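# Place the base upright on the conveyor belt

## Task

Put the base onto the conveyor belt with its open side facing upward, then release it so the gripper is no longer holding it.

## Robot and tools

Robot: two arms, left_arm and right_arm, each a six-joint arm ending in a parallel two-finger gripper. Their roots sit in the scene frame at left_arm (+0.045, +0.350, 0) m with quat_wxyz (+1.000, 0, 0, -0.012) and right_arm (-0.023, -0.276, 0) m with quat_wxyz (+0.995, 0, 0, +0.096). So left_arm is on the +y side and right_arm on the -y side; the names do not mean image sides.

Scene frame: origin on the table top midway between the arms, +x out across the table, +z up. All gripper poses printed in results and all pose commands use this one frame, positions in metres, orientation as a quaternion written w first (qw, qx, qy, qz). The gripper's fingers extend along its own +z axis and close along its own y axis. The reported end_effector_position is the pinch point between the pads, roughly 1 cm short of the fingertips. Printed positions can be a little wrong, more so at long reach, and arms often settle a centimetre or more off target, usually low.

Row format (used by every moving call): a single list of 16 plain numbers covering both arms, always all 16 even when one arm is idle. Order: left_arm x, y, z, qw, qx, qy, qz, opening, then right_arm x, y, z, qw, qx, qy, qz, opening. The x, y, z and quaternion are an absolute target pose for that gripper in the scene frame, not an offset. Opening runs from -1 (closed) to +1 (fully open, 0.094 m gap). To keep an arm still, repeat its full pose from the last result before it began resting, plus the desired opening, in every call. To hold an orientation steady, resend the same quaternion you chose rather than the slightly drifted one in the result.

Tools:
- execute_actions {"actions": [...], "pictures": bool}. The list holds at most one item. Empty list: just report the state. An action item has "rows" (1 to 15 rows of 16 numbers) and optional "steps" (1 to 15, default 15); each control step is 1/30 s and uses one row, the last row repeating if rows run out. A wait item has only "steps" (up to 300), counted from the previous result. A target more than 0.6 m from the arm's last reported position along any of its gripper axes gets the whole call refused, and nothing is sent. Each step the commanded pose is clamped to within 70 mm and 16 degrees of the measured pose; position wins over orientation if both cannot be met. After an action ends, the arm only continues to its last clamped pose, so long trips need further calls.
- move {"target": one 16-number row, "speed": m/s from 0.002 to 0.5, default 0.25}. Both grippers travel straight toward their absolute poses, finishing together, in 0.5 to 10 s (cut off at 10 s). Rotation speed is capped at twice the speed value in rad/s, taking the shorter turn. Openings are sent at the start. Paths ignore obstacles and the other arm; grippers can lag, wander, or overshoot speed, especially with the arm nearly straight.
- wait {"seconds": 0 to 10}: lets the simulation run with no new command.
- zoom_image {"camera": "cam_head_left" or "cam_head_right", "region": [x0, y0, x1, y1]} in pixels of that 504x504 image, top-left origin, at most 504x504 in size.
- read_manual {"section": "licences"}: licence text only, no motion.
- finished_scene {"scene": number of the current scene}: ends and grades the scene, irreversible. Replying without any tool call also ends things.

Results: a state line "left_arm: … | right_arm: …" with each gripper's position and quaternion; grip_measured, the finger gap on the command scale (the last joint value is the gap in metres; each gripper may be off by about 1 mm consistently). A move adds a "move:" line with its ending (done, off_target, moving, held, fault), active limits, and each gripper's distance from its target; limits=paced means the target was clipped, limits=held means a safety check blocked some steps, after which the arm may surge. HELD marks steps whose command was partly or wholly not sent; "pose unreachable" names an arm whose command the clearance check altered. "Hand target" shows where each controller is heading. FAULT, MOTOR HOT (from 75 °C) and OVER-TEMPERATURE FAULT lines report stops; at 90 °C an arm halts for 10 s, at 100 °C it goes limp and drops things. Holding loads heats motors, so do not hold longer than needed.

Gripping: to grasp, command an opening about 0.03 below the measured grip_measured once closed on the part; a smaller margin grips more gently. Pads press roughly 50 to 62 N, less on very thin parts, with a brief spike on first contact.

Joint ranges (rad), base to gripper: -2.618 to 3.054, 0.000 to 3.142, 0.000 to 3.142, -1.571 to 1.571, -1.571 to 1.571, -2.094 to 2.094.

Cameras: cam_head_left and cam_head_right, both head-mounted, 504x504, looking down at the table; calibration is given and may be slightly off.

Avoid: objects leaving the table, dropping or slamming the base, pushing hard into things (faster moves and targets deeper past contact press harder), and arms striking or pressing each other. Brief external tugs on held parts or nudges on loose objects can happen. Move smoothly, release when the base sits open side up on the belt, then retract and finish.

Each tool is called after "Request:" in YAML: its name, and indented under it one key for each argument.

## Session

Request:
execute_actions:
  actions: []

Scene clock: 0.00 s of 4480.00 s.
left_arm: end_effector_position=(+0.2191, +0.1439, +0.1175) grip_measured=+1.000 end_effector_quat_wxyz=(-0.141, -0.535, +0.702, -0.449) | right_arm: end_effector_position=(+0.4242, -0.0440, +0.1255) grip_measured=+1.000 end_effector_quat_wxyz=(+0.166, +0.845, -0.360, +0.359)
Joint positions: left_arm=[-0.474  0.827  0.391 -0.295  0.583 -2.067  0.094] | right_arm=[ 0.545  2.562  2.541 -1.551  0.814 -1.598  0.094]
Joint velocities: left_arm=[-0.002 -0.002  0.002 -0.066 -0.022 -0.037  0.   ] | right_arm=[ 0.002  0.002  0.007  0.022 -0.037 -0.037  0.   ]
Hand target (left_arm): +0.220, +0.143, +0.122; -0.139, -0.530, +0.703, -0.453
Hand target (right_arm): +0.425, -0.045, +0.133; +0.162, +0.842, -0.362, +0.365

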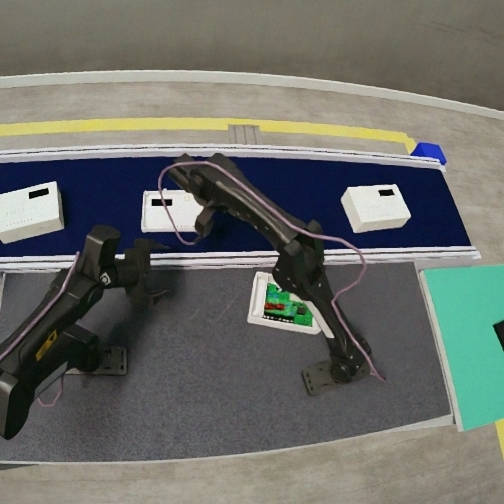

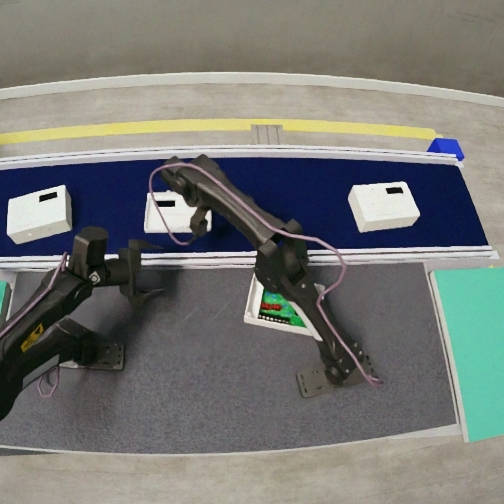

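Request:
move:
  target: [0.22,0.143,0.122,-0.139,-0.53,0.703,-0.453,1,0.3,-0.35,0.15,0,1,0,0,1]

Scene clock: 7.03 s of 4480.00 s.
left_arm: end_effector_position=(+0.2191, +0.1439, +0.1175) grip_measured=+1.000 end_effector_quat_wxyz=(-0.141, -0.535, +0.702, -0.449) | right_arm: end_effector_position=(+0.2994, -0.3482, +0.1472) grip_measured=+1.000 end_effector_quat_wxyz=(+0.262, +0.851, -0.453, +0.044)
Joint positions: left_arm=[-0.474  0.827  0.391 -0.295  0.583 -2.067  0.094] | right_arm=[-0.154  1.933  1.706 -1.551  0.501 -2.073  0.094]
Joint velocities: left_arm=[-0.002 -0.012 -0.012  0.022 -0.037  0.081  0.   ] | right_arm=[ 0.007 -0.012  0.002 -0.051  0.007  0.022  0.   ]
Hand target (left_arm): +0.220, +0.143, +0.122; -0.139, -0.530, +0.703, -0.453
Hand target (right_arm): +0.301, -0.348, +0.154; +0.270, +0.853, -0.444, +0.048
Off the commanded pose (left_arm): 0.005 m, 1 deg.
Off the commanded pose (right_arm): 0.003 m, 63 deg; orientation clipped at the last step of the last action.
joint sent to its limit (right arm) — the command would take joint 4 (wrist pitch) past its lower limit and joint 6 (wrist roll) past its lower limit, so those joints were sent only as far as their limits.
After step 90, 0.13 s passed at rest.
move: off_target (right_arm); limits=paced

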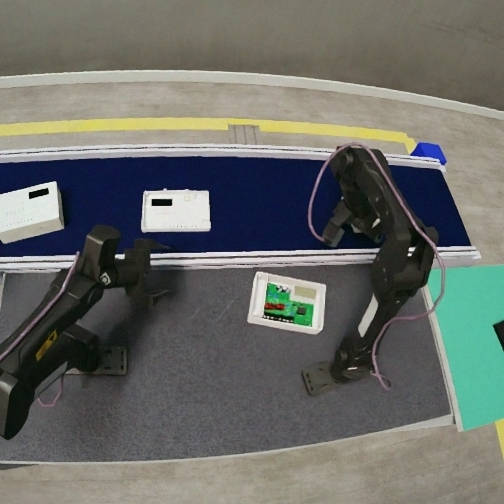

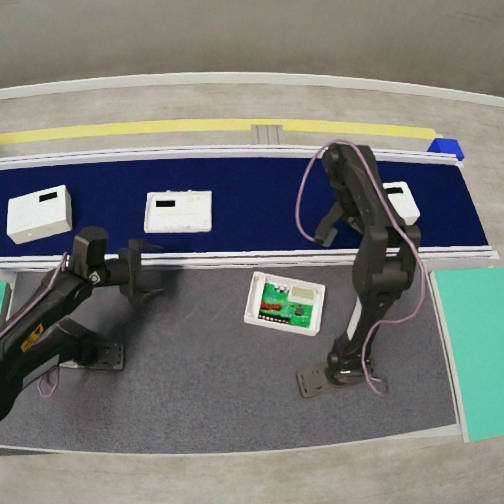

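Request:
move:
  target: [0.22,0.143,0.122,-0.139,-0.53,0.703,-0.453,1,0.17,-0.27,0.1,0,0,1,0,0]

Scene clock: 15.83 s of 4480.00 s.
left_arm: end_effector_position=(+0.2191, +0.1439, +0.1175) grip_measured=+1.000 end_effector_quat_wxyz=(-0.141, -0.535, +0.702, -0.449) | right_arm: end_effector_position=(+0.1679, -0.2737, +0.1032) grip_measured=+0.002 end_effector_quat_wxyz=(-0.015, -0.001, +1.000, -0.003)
Joint positions: left_arm=[-0.474  0.827  0.391 -0.295  0.583 -2.067  0.094] | right_arm=[-0.182  1.29   0.967 -1.278  0.006  0.008  0.047]
Joint velocities: left_arm=[-0.007 -0.012 -0.002 -0.037  0.007 -0.022  0.   ] | right_arm=[-0.002  0.002 -0.027  0.007  0.037 -0.007  0.001]
Hand target (left_arm): +0.220, +0.143, +0.122; -0.139, -0.530, +0.703, -0.453
Hand target (right_arm): +0.168, -0.270, +0.103; -0.004, -0.001, +1.000, +0.002
Off the commanded pose (left_arm): 0.005 m, 1 deg.
Off the commanded pose (right_arm): 0.005 m, 2 deg.
After step 90, 0.77 s passed at rest.
move: done

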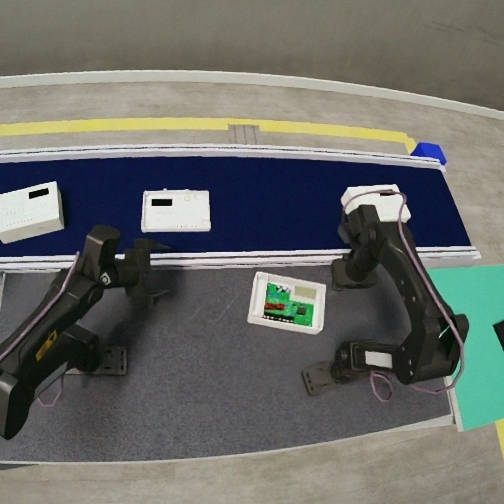

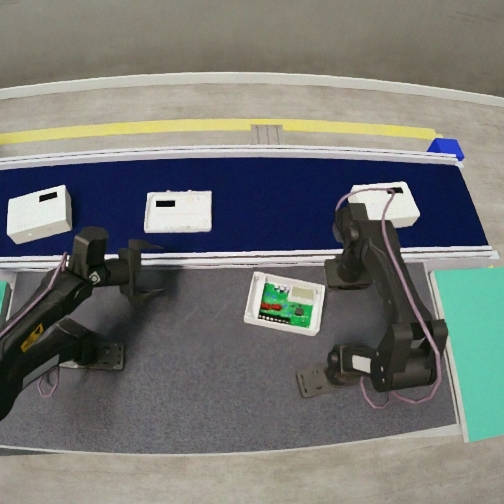

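Request:
move:
  target: [0.22,0.143,0.122,-0.139,-0.53,0.703,-0.453,1,0.14,-0.2,0.06,0,0,1,0,0]

Request:
zoom_image:
  camera: "cam_head_left"
  region: [220,220,400,400]

Scene clock: 20.60 s of 4480.00 s.
left_arm: end_effector_position=(+0.2191, +0.1439, +0.1175) grip_measured=+1.000 end_effector_quat_wxyz=(-0.141, -0.535, +0.702, -0.449) | right_arm: end_effector_position=(+0.1368, -0.2021, +0.0618) grip_measured=+0.002 end_effector_quat_wxyz=(-0.013, -0.000, +1.000, -0.004)
Joint positions: left_arm=[-0.474  0.827  0.391 -0.295  0.583 -2.067  0.094] | right_arm=[ 0.231  1.252  0.775 -1.121 -0.003  0.422  0.047]
Joint velocities: left_arm=[-0.007 -0.002  0.017  0.037 -0.037 -0.051  0.   ] | right_arm=[-0.012 -0.002 -0.012  0.022 -0.022 -0.007 -0.001]
Hand target (left_arm): +0.220, +0.143, +0.122; -0.139, -0.530, +0.703, -0.453
Hand target (right_arm): +0.138, -0.203, +0.060; -0.002, -0.000, +1.000, -0.008
Off the commanded pose (left_arm): 0.005 m, 1 deg.
Off the commanded pose (right_arm): 0.004 m, 2 deg.
After step 90, 0.67 s passed at rest.
move: done

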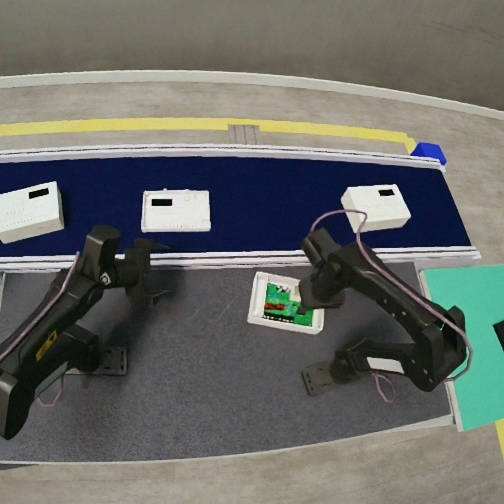

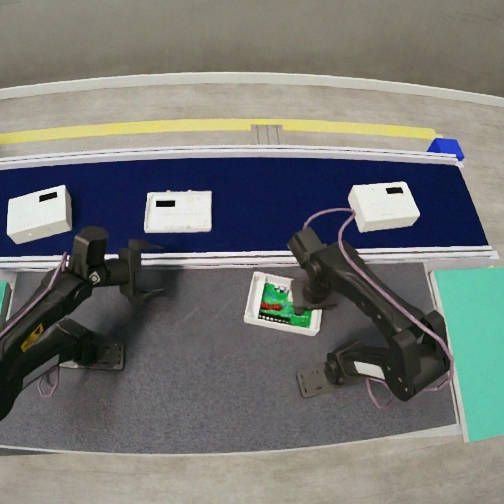

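Region (220, 220, 400, 400) of cam_head_left's 504x504 image, scaled by 2.800, with more detail than that image has.

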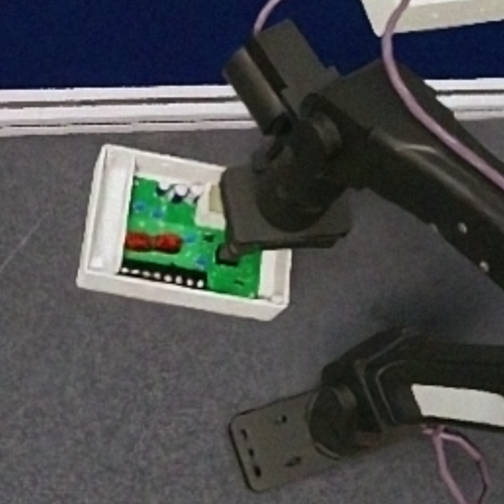

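Plausibly over the wall; descend and grip.

Request:
move:
  target: [0.22,0.143,0.122,-0.139,-0.53,0.703,-0.453,1,0.14,-0.2,0.02,0,0,1,0,0]
  speed: 0.08

Request:
move:
  target: [0.22,0.143,0.122,-0.139,-0.53,0.703,-0.453,1,0.14,-0.2,0.02,0,0,1,0,-1]

Request:
move:
  target: [0.22,0.143,0.122,-0.139,-0.53,0.703,-0.453,1,0.14,-0.2,0.12,0,0,1,0,-1]
  speed: 0.1

Scene clock: 26.80 s of 4480.00 s.
left_arm: end_effector_position=(+0.2191, +0.1439, +0.1175) grip_measured=+1.000 end_effector_quat_wxyz=(-0.141, -0.535, +0.702, -0.449) | right_arm: end_effector_position=(+0.1427, -0.1995, +0.0274) grip_measured=+0.002 end_effector_quat_wxyz=(+0.007, +0.001, +1.000, +0.004)
Joint positions: left_arm=[-0.474  0.827  0.391 -0.295  0.583 -2.067  0.094] | right_arm=[ 0.231  1.282  0.652 -0.925 -0.002  0.425  0.047]
Joint velocities: left_arm=[ 0.002 -0.002  0.022 -0.037  0.051  0.051  0.   ] | right_arm=[-0.002 -0.002 -0.002  0.007 -0.022 -0.037  0.001]
Hand target (left_arm): +0.220, +0.143, +0.122; -0.139, -0.530, +0.703, -0.453
Hand target (right_arm): +0.139, -0.201, +0.020; +0.000, -0.000, +1.000, -0.000
Off the commanded pose (left_arm): 0.005 m, 1 deg.
Off the commanded pose (right_arm): 0.008 m, 1 deg.
After step 90, 2.00 s passed at rest.
move: done

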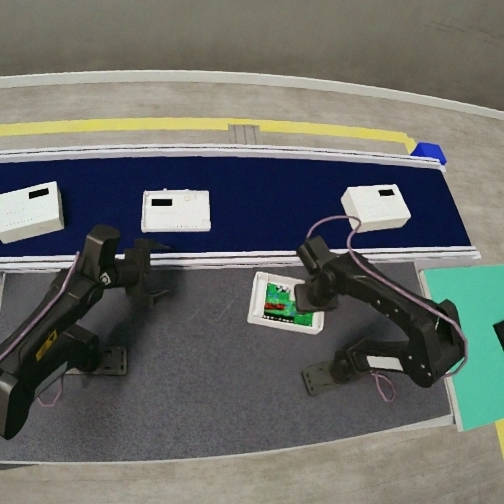

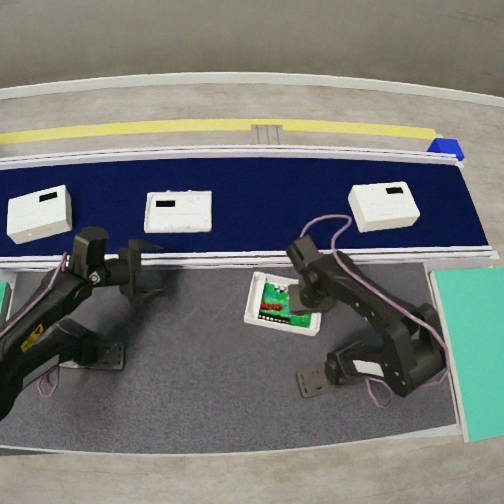

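Scene clock: 27.50 s of 4480.00 s.
left_arm: end_effector_position=(+0.2191, +0.1439, +0.1175) grip_measured=+1.000 end_effector_quat_wxyz=(-0.141, -0.535, +0.702, -0.449) | right_arm: end_effector_position=(+0.1431, -0.1985, +0.0274) grip_measured=-0.990 end_effector_quat_wxyz=(+0.007, +0.001, +1.000, +0.007)
Joint positions: left_arm=[-0.474  0.827  0.391 -0.295  0.583 -2.067  0.094] | right_arm=[ 0.232  1.282  0.652 -0.922 -0.006  0.425  0.   ]
Joint velocities: left_arm=[ 0.002  0.007 -0.002 -0.037 -0.066 -0.022  0.   ] | right_arm=[-0.007  0.012  0.002 -0.022 -0.037  0.081 -0.001]
Hand target (left_arm): +0.220, +0.143, +0.122; -0.139, -0.530, +0.703, -0.453
Hand target (right_arm): +0.140, -0.200, +0.020; -0.000, +0.000, +1.000, -0.000
Off the commanded pose (left_arm): 0.005 m, 1 deg.
Off the commanded pose (right_arm): 0.008 m, 1 deg.
move: done

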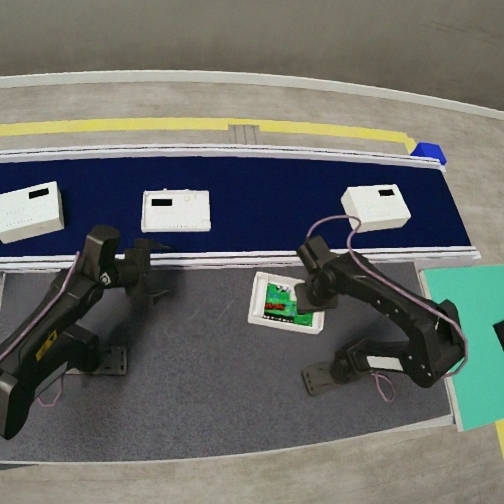

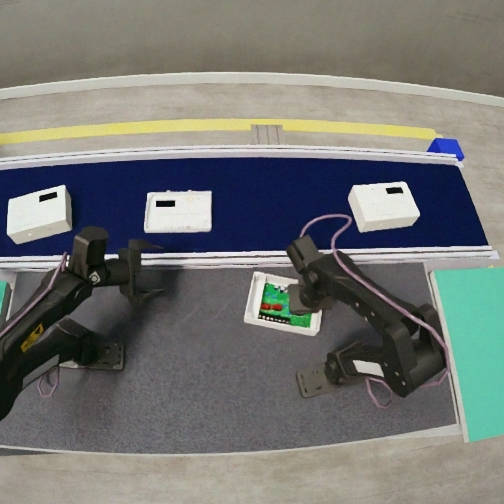

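Scene clock: 29.00 s of 4480.00 s.
left_arm: end_effector_position=(+0.2191, +0.1439, +0.1175) grip_measured=+1.000 end_effector_quat_wxyz=(-0.141, -0.535, +0.702, -0.449) | right_arm: end_effector_position=(+0.1390, -0.2004, +0.1087) grip_measured=-0.990 end_effector_quat_wxyz=(-0.016, +0.001, +1.000, -0.004)
Joint positions: left_arm=[-0.474  0.827  0.391 -0.295  0.583 -2.067  0.094] | right_arm=[ 0.232  1.242  0.956 -1.319 -0.006  0.425  0.   ]
Joint velocities: left_arm=[ 0.002 -0.012  0.007  0.051  0.007  0.037  0.   ] | right_arm=[ 0.007 -0.007 -0.002 -0.081  0.007 -0.007 -0.001]
Hand target (left_arm): +0.220, +0.143, +0.122; -0.139, -0.530, +0.703, -0.453
Hand target (right_arm): +0.142, -0.199, +0.120; -0.000, +0.000, +1.000, -0.000
Off the commanded pose (left_arm): 0.005 m, 1 deg.
Off the commanded pose (right_arm): 0.011 m, 2 deg.
move: off_target (right_arm)

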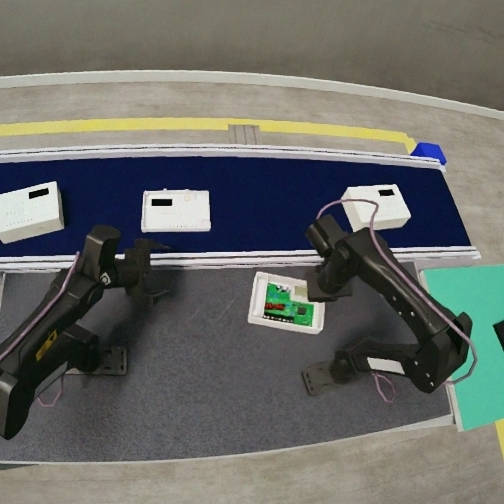

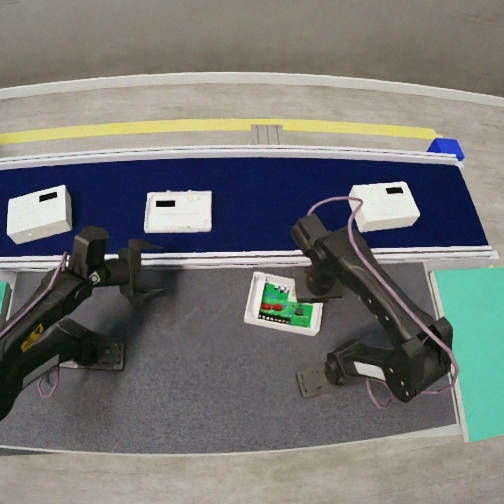

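Missed inside; shift outward.

Request:
move:
  target: [0.22,0.143,0.122,-0.139,-0.53,0.703,-0.453,1,0.13,-0.23,0.07,0,0,1,0,0]

Request:
move:
  target: [0.22,0.143,0.122,-0.139,-0.53,0.703,-0.453,1,0.13,-0.23,0.02,0,0,1,0,0]
  speed: 0.08

Request:
move:
  target: [0.22,0.143,0.122,-0.139,-0.53,0.703,-0.453,1,0.13,-0.23,0.02,0,0,1,0,-1]

Request:
move:
  target: [0.22,0.143,0.122,-0.139,-0.53,0.703,-0.453,1,0.13,-0.23,0.13,0,0,1,0,-1]
  speed: 0.1

Scene clock: 36.73 s of 4480.00 s.
left_arm: end_effector_position=(+0.2191, +0.1439, +0.1175) grip_measured=+1.000 end_effector_quat_wxyz=(-0.141, -0.535, +0.702, -0.449) | right_arm: end_effector_position=(+0.1278, -0.2284, +0.0713) grip_measured=-0.002 end_effector_quat_wxyz=(-0.011, -0.001, +1.000, -0.000)
Joint positions: left_arm=[-0.474  0.827  0.391 -0.295  0.583 -2.067  0.094] | right_arm=[ 0.099  1.159  0.756 -1.19  -0.006  0.289  0.047]
Joint velocities: left_arm=[ 0.002 -0.002 -0.007  0.051  0.051 -0.007  0.   ] | right_arm=[ 0.002  0.002 -0.012 -0.081  0.022 -0.022  0.   ]
Hand target (left_arm): +0.220, +0.143, +0.122; -0.139, -0.530, +0.703, -0.453
Hand target (right_arm): +0.129, -0.229, +0.070; +0.000, -0.000, +1.000, +0.003
Off the commanded pose (left_arm): 0.005 m, 1 deg.
Off the commanded pose (right_arm): 0.003 m, 1 deg.
After step 90, 3.73 s passed at rest.
move: done

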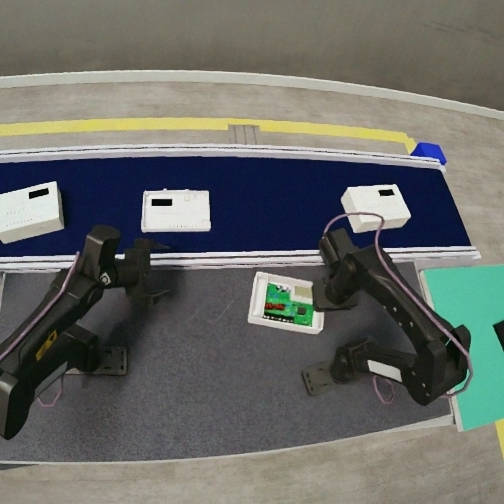

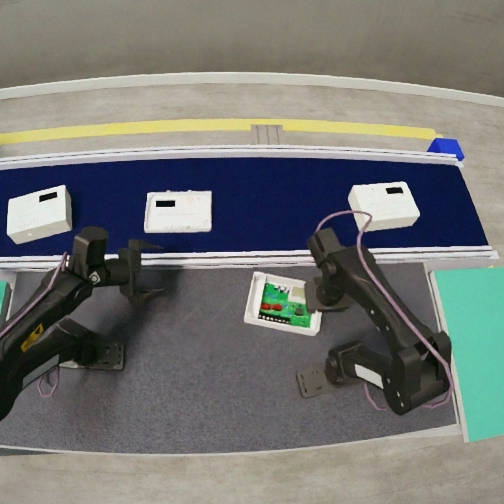

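Scene clock: 37.97 s of 4480.00 s.
left_arm: end_effector_position=(+0.2191, +0.1439, +0.1175) grip_measured=+1.000 end_effector_quat_wxyz=(-0.141, -0.535, +0.702, -0.449) | right_arm: end_effector_position=(+0.1289, -0.2281, +0.0250) grip_measured=-0.002 end_effector_quat_wxyz=(+0.002, -0.001, +1.000, +0.004)
Joint positions: left_arm=[-0.474  0.827  0.391 -0.295  0.583 -2.067  0.094] | right_arm=[ 0.099  1.191  0.584 -0.959 -0.006  0.289  0.047]
Joint velocities: left_arm=[-0.007  0.002 -0.002  0.051  0.007  0.066  0.   ] | right_arm=[-0.012  0.012  0.012 -0.066 -0.022  0.051 -0.002]
Hand target (left_arm): +0.220, +0.143, +0.122; -0.139, -0.530, +0.703, -0.453
Hand target (right_arm): +0.128, -0.230, +0.020; -0.000, -0.000, +1.000, +0.000
Off the commanded pose (left_arm): 0.005 m, 1 deg.
Off the commanded pose (right_arm): 0.005 m, 0 deg.
move: done

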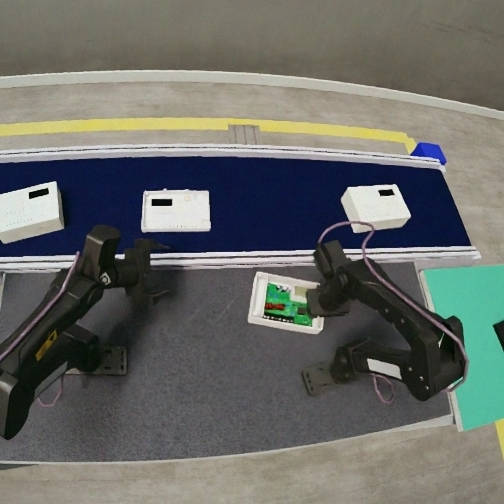

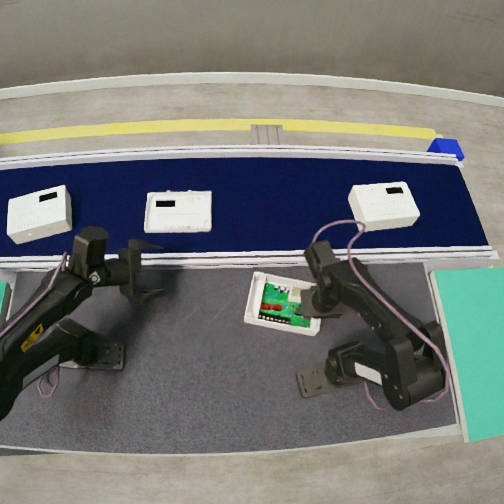

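Scene clock: 38.67 s of 4480.00 s.
left_arm: end_effector_position=(+0.2191, +0.1439, +0.1175) grip_measured=+1.000 end_effector_quat_wxyz=(-0.141, -0.535, +0.702, -0.449) | right_arm: end_effector_position=(+0.1314, -0.2286, +0.0245) grip_measured=-0.962 end_effector_quat_wxyz=(+0.007, -0.000, +1.000, +0.002)
Joint positions: left_arm=[-0.474  0.827  0.391 -0.295  0.583 -2.067  0.094] | right_arm=[ 0.098  1.193  0.583 -0.947 -0.     0.289  0.002]
Joint velocities: left_arm=[-0.017  0.012  0.002  0.007  0.051 -0.007  0.   ] | right_arm=[-0.012 -0.002 -0.012  0.022 -0.007  0.007 -0.   ]
Hand target (left_arm): +0.220, +0.143, +0.122; -0.139, -0.530, +0.703, -0.453
Hand target (right_arm): +0.130, -0.230, +0.020; +0.000, -0.000, +1.000, +0.000
Off the commanded pose (left_arm): 0.005 m, 1 deg.
Off the commanded pose (right_arm): 0.005 m, 1 deg.
move: done

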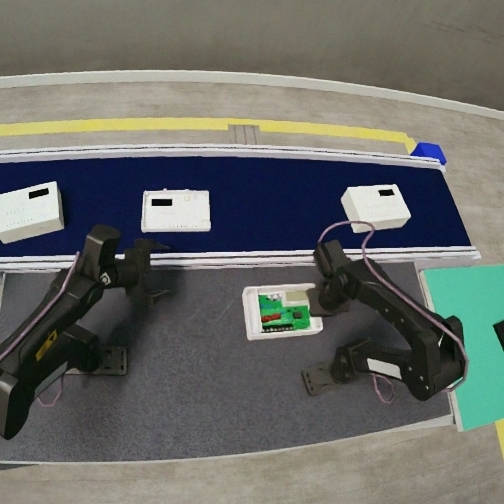

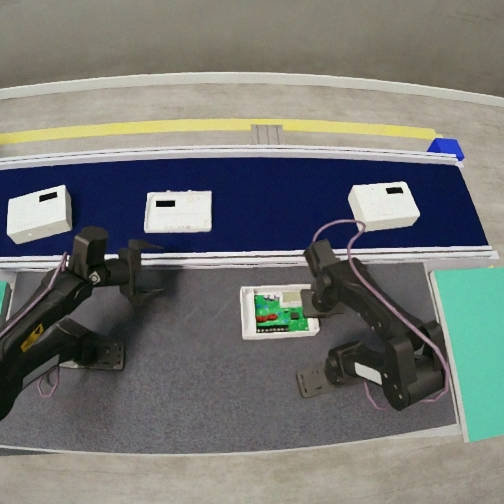

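Scene clock: 40.30 s of 4480.00 s.
left_arm: end_effector_position=(+0.2191, +0.1439, +0.1175) grip_measured=+1.000 end_effector_quat_wxyz=(-0.141, -0.535, +0.702, -0.449) | right_arm: end_effector_position=(+0.1263, -0.2322, +0.1171) grip_measured=-0.962 end_effector_quat_wxyz=(-0.022, -0.001, +1.000, -0.012)
Joint positions: left_arm=[-0.474  0.827  0.391 -0.295  0.583 -2.067  0.094] | right_arm=[ 0.098  1.163  0.94  -1.397  0.011  0.288  0.002]
Joint velocities: left_arm=[-0.017 -0.002 -0.022  0.022  0.022 -0.022  0.   ] | right_arm=[-0.012  0.002 -0.017  0.022 -0.037  0.037 -0.   ]
Hand target (left_arm): +0.220, +0.143, +0.122; -0.139, -0.530, +0.703, -0.453
Hand target (right_arm): +0.133, -0.229, +0.130; +0.000, -0.000, +1.000, -0.000
Off the commanded pose (left_arm): 0.005 m, 1 deg.
Off the commanded pose (right_arm): 0.014 m, 3 deg.
move: off_target (right_arm)

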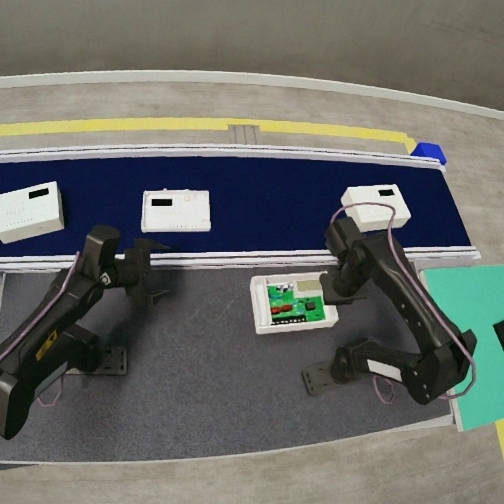

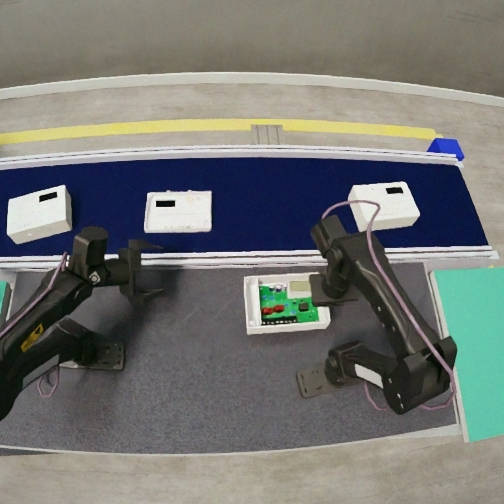

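Held. Belt centre about x≈0.42.

Request:
move:
  target: [0.22,0.143,0.122,-0.139,-0.53,0.703,-0.453,1,0.4,-0.23,0.14,0,0,1,0,-1]
  speed: 0.15

Request:
move:
  target: [0.22,0.143,0.122,-0.139,-0.53,0.703,-0.453,1,0.4,-0.23,0.07,0,0,1,0,-1]
  speed: 0.06

Scene clock: 46.17 s of 4480.00 s.
left_arm: end_effector_position=(+0.2191, +0.1439, +0.1175) grip_measured=+1.000 end_effector_quat_wxyz=(-0.141, -0.535, +0.702, -0.449) | right_arm: end_effector_position=(+0.3965, -0.2302, +0.1210) grip_measured=-0.962 end_effector_quat_wxyz=(-0.016, -0.002, +1.000, -0.013)
Joint positions: left_arm=[-0.474  0.827  0.391 -0.295  0.583 -2.067  0.094] | right_arm=[-0.076  2.229  2.155 -1.531  0.023  0.112  0.002]
Joint velocities: left_arm=[ 0.002 -0.012 -0.017  0.051 -0.066 -0.022  0.   ] | right_arm=[ 0.022 -0.007  0.002 -0.125 -0.007  0.051 -0.002]
Hand target (left_arm): +0.220, +0.143, +0.122; -0.139, -0.530, +0.703, -0.453
Hand target (right_arm): +0.401, -0.227, +0.135; +0.002, -0.001, +1.000, +0.003
Off the commanded pose (left_arm): 0.005 m, 1 deg.
Off the commanded pose (right_arm): 0.019 m, 2 deg.
After step 90, 0.37 s passed at rest.
move: off_target (right_arm)

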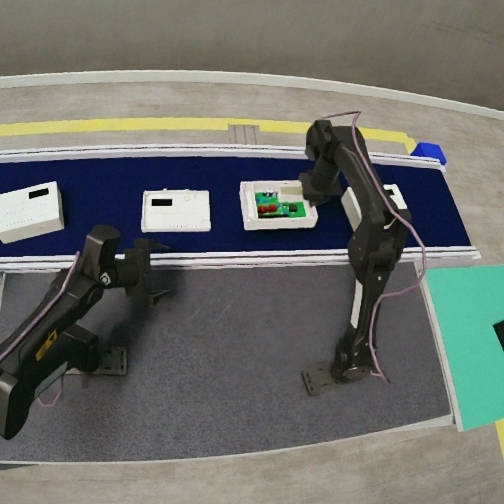

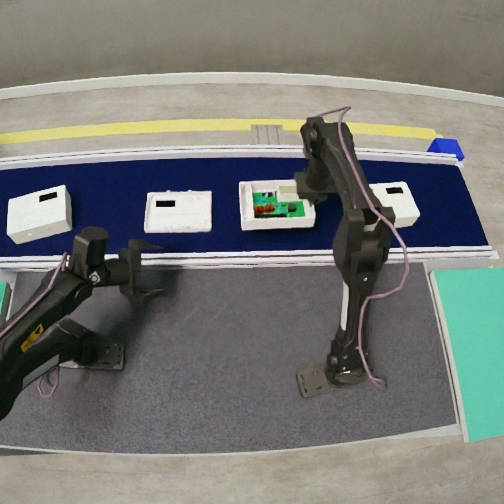

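Scene clock: 47.67 s of 4480.00 s.
left_arm: end_effector_position=(+0.2191, +0.1439, +0.1175) grip_measured=+1.000 end_effector_quat_wxyz=(-0.141, -0.535, +0.702, -0.449) | right_arm: end_effector_position=(+0.3934, -0.2316, +0.0571) grip_measured=-0.962 end_effector_quat_wxyz=(-0.024, -0.003, +1.000, -0.017)
Joint positions: left_arm=[-0.474  0.827  0.391 -0.295  0.583 -2.067  0.094] | right_arm=[-0.076  2.222  1.888 -1.288  0.028  0.11   0.002]
Joint velocities: left_arm=[-0.027 -0.002 -0.007 -0.022 -0.125 -0.037  0.   ] | right_arm=[ 0.007  0.002  0.002  0.11   0.022 -0.037 -0.   ]
Hand target (left_arm): +0.220, +0.143, +0.122; -0.139, -0.530, +0.703, -0.453
Hand target (right_arm): +0.398, -0.230, +0.070; -0.001, -0.000, +1.000, -0.000
Off the commanded pose (left_arm): 0.005 m, 1 deg.
Off the commanded pose (right_arm): 0.015 m, 3 deg.
move: off_target (right_arm)

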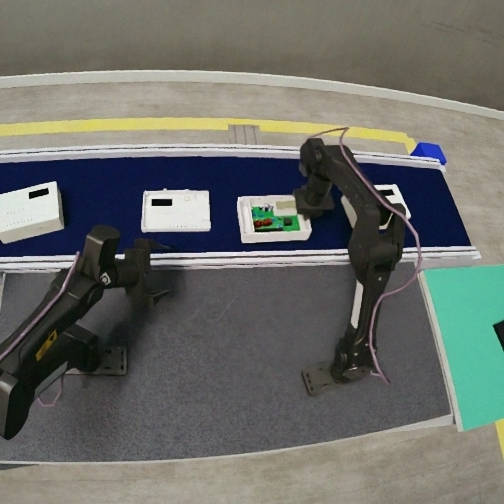

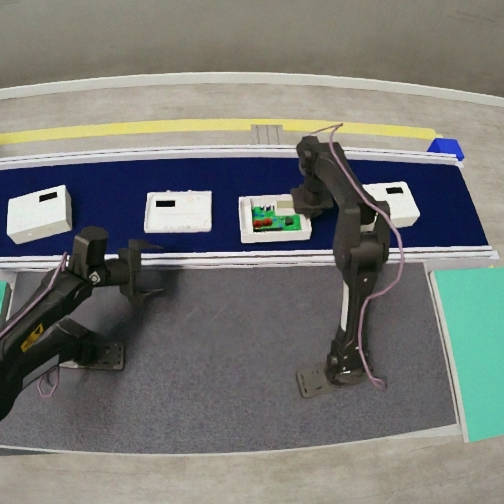

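Request:
move:
  target: [0.22,0.143,0.122,-0.139,-0.53,0.703,-0.453,1,0.4,-0.23,0.06,0,0,1,0,0]

Request:
move:
  target: [0.22,0.143,0.122,-0.139,-0.53,0.703,-0.453,1,0.4,-0.23,0.15,0,0,1,0,0]

Request:
finished_scene:
  scene: 1

Scene clock: 53.10 s of 4480.00 s.
left_arm: end_effector_position=(+0.2191, +0.1439, +0.1175) grip_measured=+1.000 end_effector_quat_wxyz=(-0.141, -0.535, +0.702, -0.449) | right_arm: end_effector_position=(+0.3976, -0.2279, +0.0538) grip_measured=-0.002 end_effector_quat_wxyz=(-0.014, -0.003, +1.000, -0.007)
Joint positions: left_arm=[-0.474  0.827  0.391 -0.295  0.583 -2.067  0.094] | right_arm=[-0.076  2.22   1.874 -1.255  0.011  0.11   0.047]
Joint velocities: left_arm=[-0.012 -0.007  0.007 -0.022 -0.007  0.007  0.   ] | right_arm=[-0.007  0.002 -0.022  0.095 -0.022 -0.022  0.   ]
Hand target (left_arm): +0.220, +0.143, +0.122; -0.139, -0.530, +0.703, -0.453
Hand target (right_arm): +0.400, -0.230, +0.060; -0.000, -0.000, +1.000, +0.000
Off the commanded pose (left_arm): 0.005 m, 1 deg.
Off the commanded pose (right_arm): 0.007 m, 2 deg.
After step 90, 1.70 s passed at rest.
move: done

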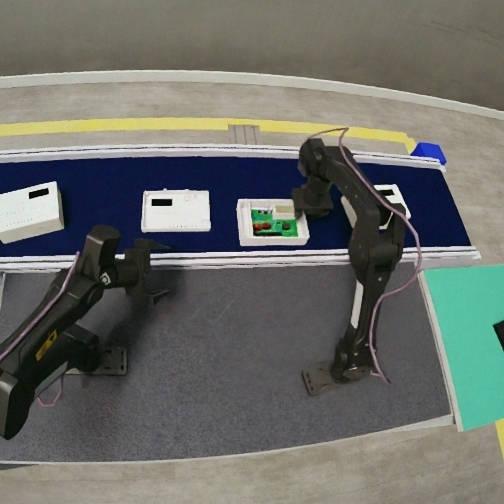

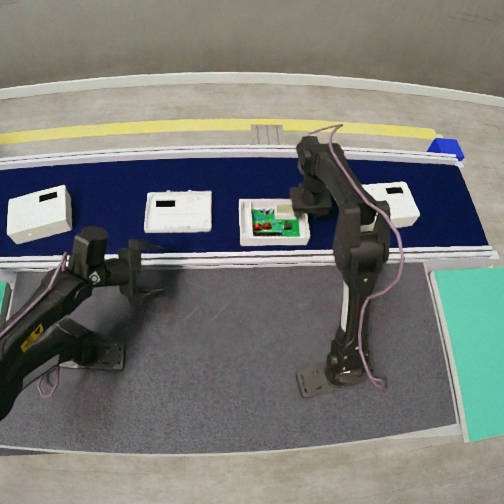

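Scene clock: 54.17 s of 4480.00 s.
left_arm: end_effector_position=(+0.2191, +0.1439, +0.1175) grip_measured=+1.000 end_effector_quat_wxyz=(-0.141, -0.535, +0.702, -0.449) | right_arm: end_effector_position=(+0.4031, -0.2271, +0.1445) grip_measured=-0.002 end_effector_quat_wxyz=(+0.012, -0.003, +1.000, -0.004)
Joint positions: left_arm=[-0.474  0.827  0.391 -0.295  0.583 -2.067  0.094] | right_arm=[-0.076  2.216  2.229 -1.56   0.01   0.11   0.047]
Joint velocities: left_arm=[-0.002 -0.002 -0.017  0.051 -0.022 -0.022  0.   ] | right_arm=[-0.012 -0.007 -0.002 -0.022  0.081 -0.022  0.   ]
Hand target (left_arm): +0.220, +0.143, +0.122; -0.139, -0.530, +0.703, -0.453
Hand target (right_arm): +0.403, -0.230, +0.150; +0.013, -0.000, +1.000, +0.002
Off the commanded pose (left_arm): 0.005 m, 1 deg.
Off the commanded pose (right_arm): 0.007 m, 1 deg.
joint sent to its limit (right arm) — the command would take joint 4 (wrist pitch) past its lower limit, so that joint was sent only as far as its limit.
move: done

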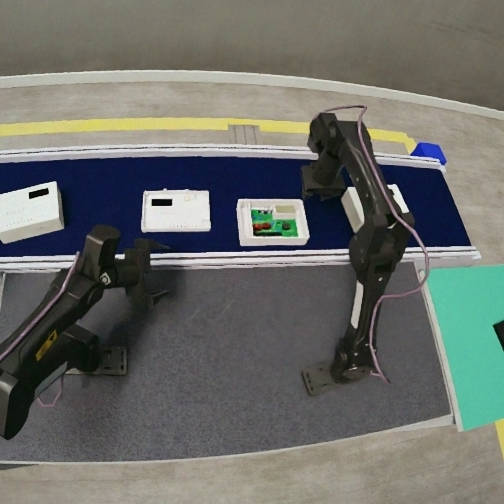

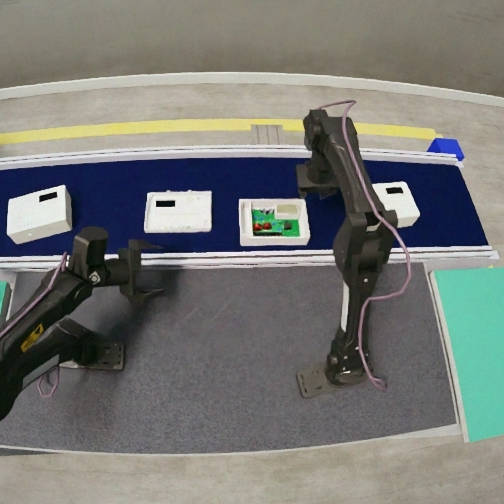

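The scene is finished: the task was done.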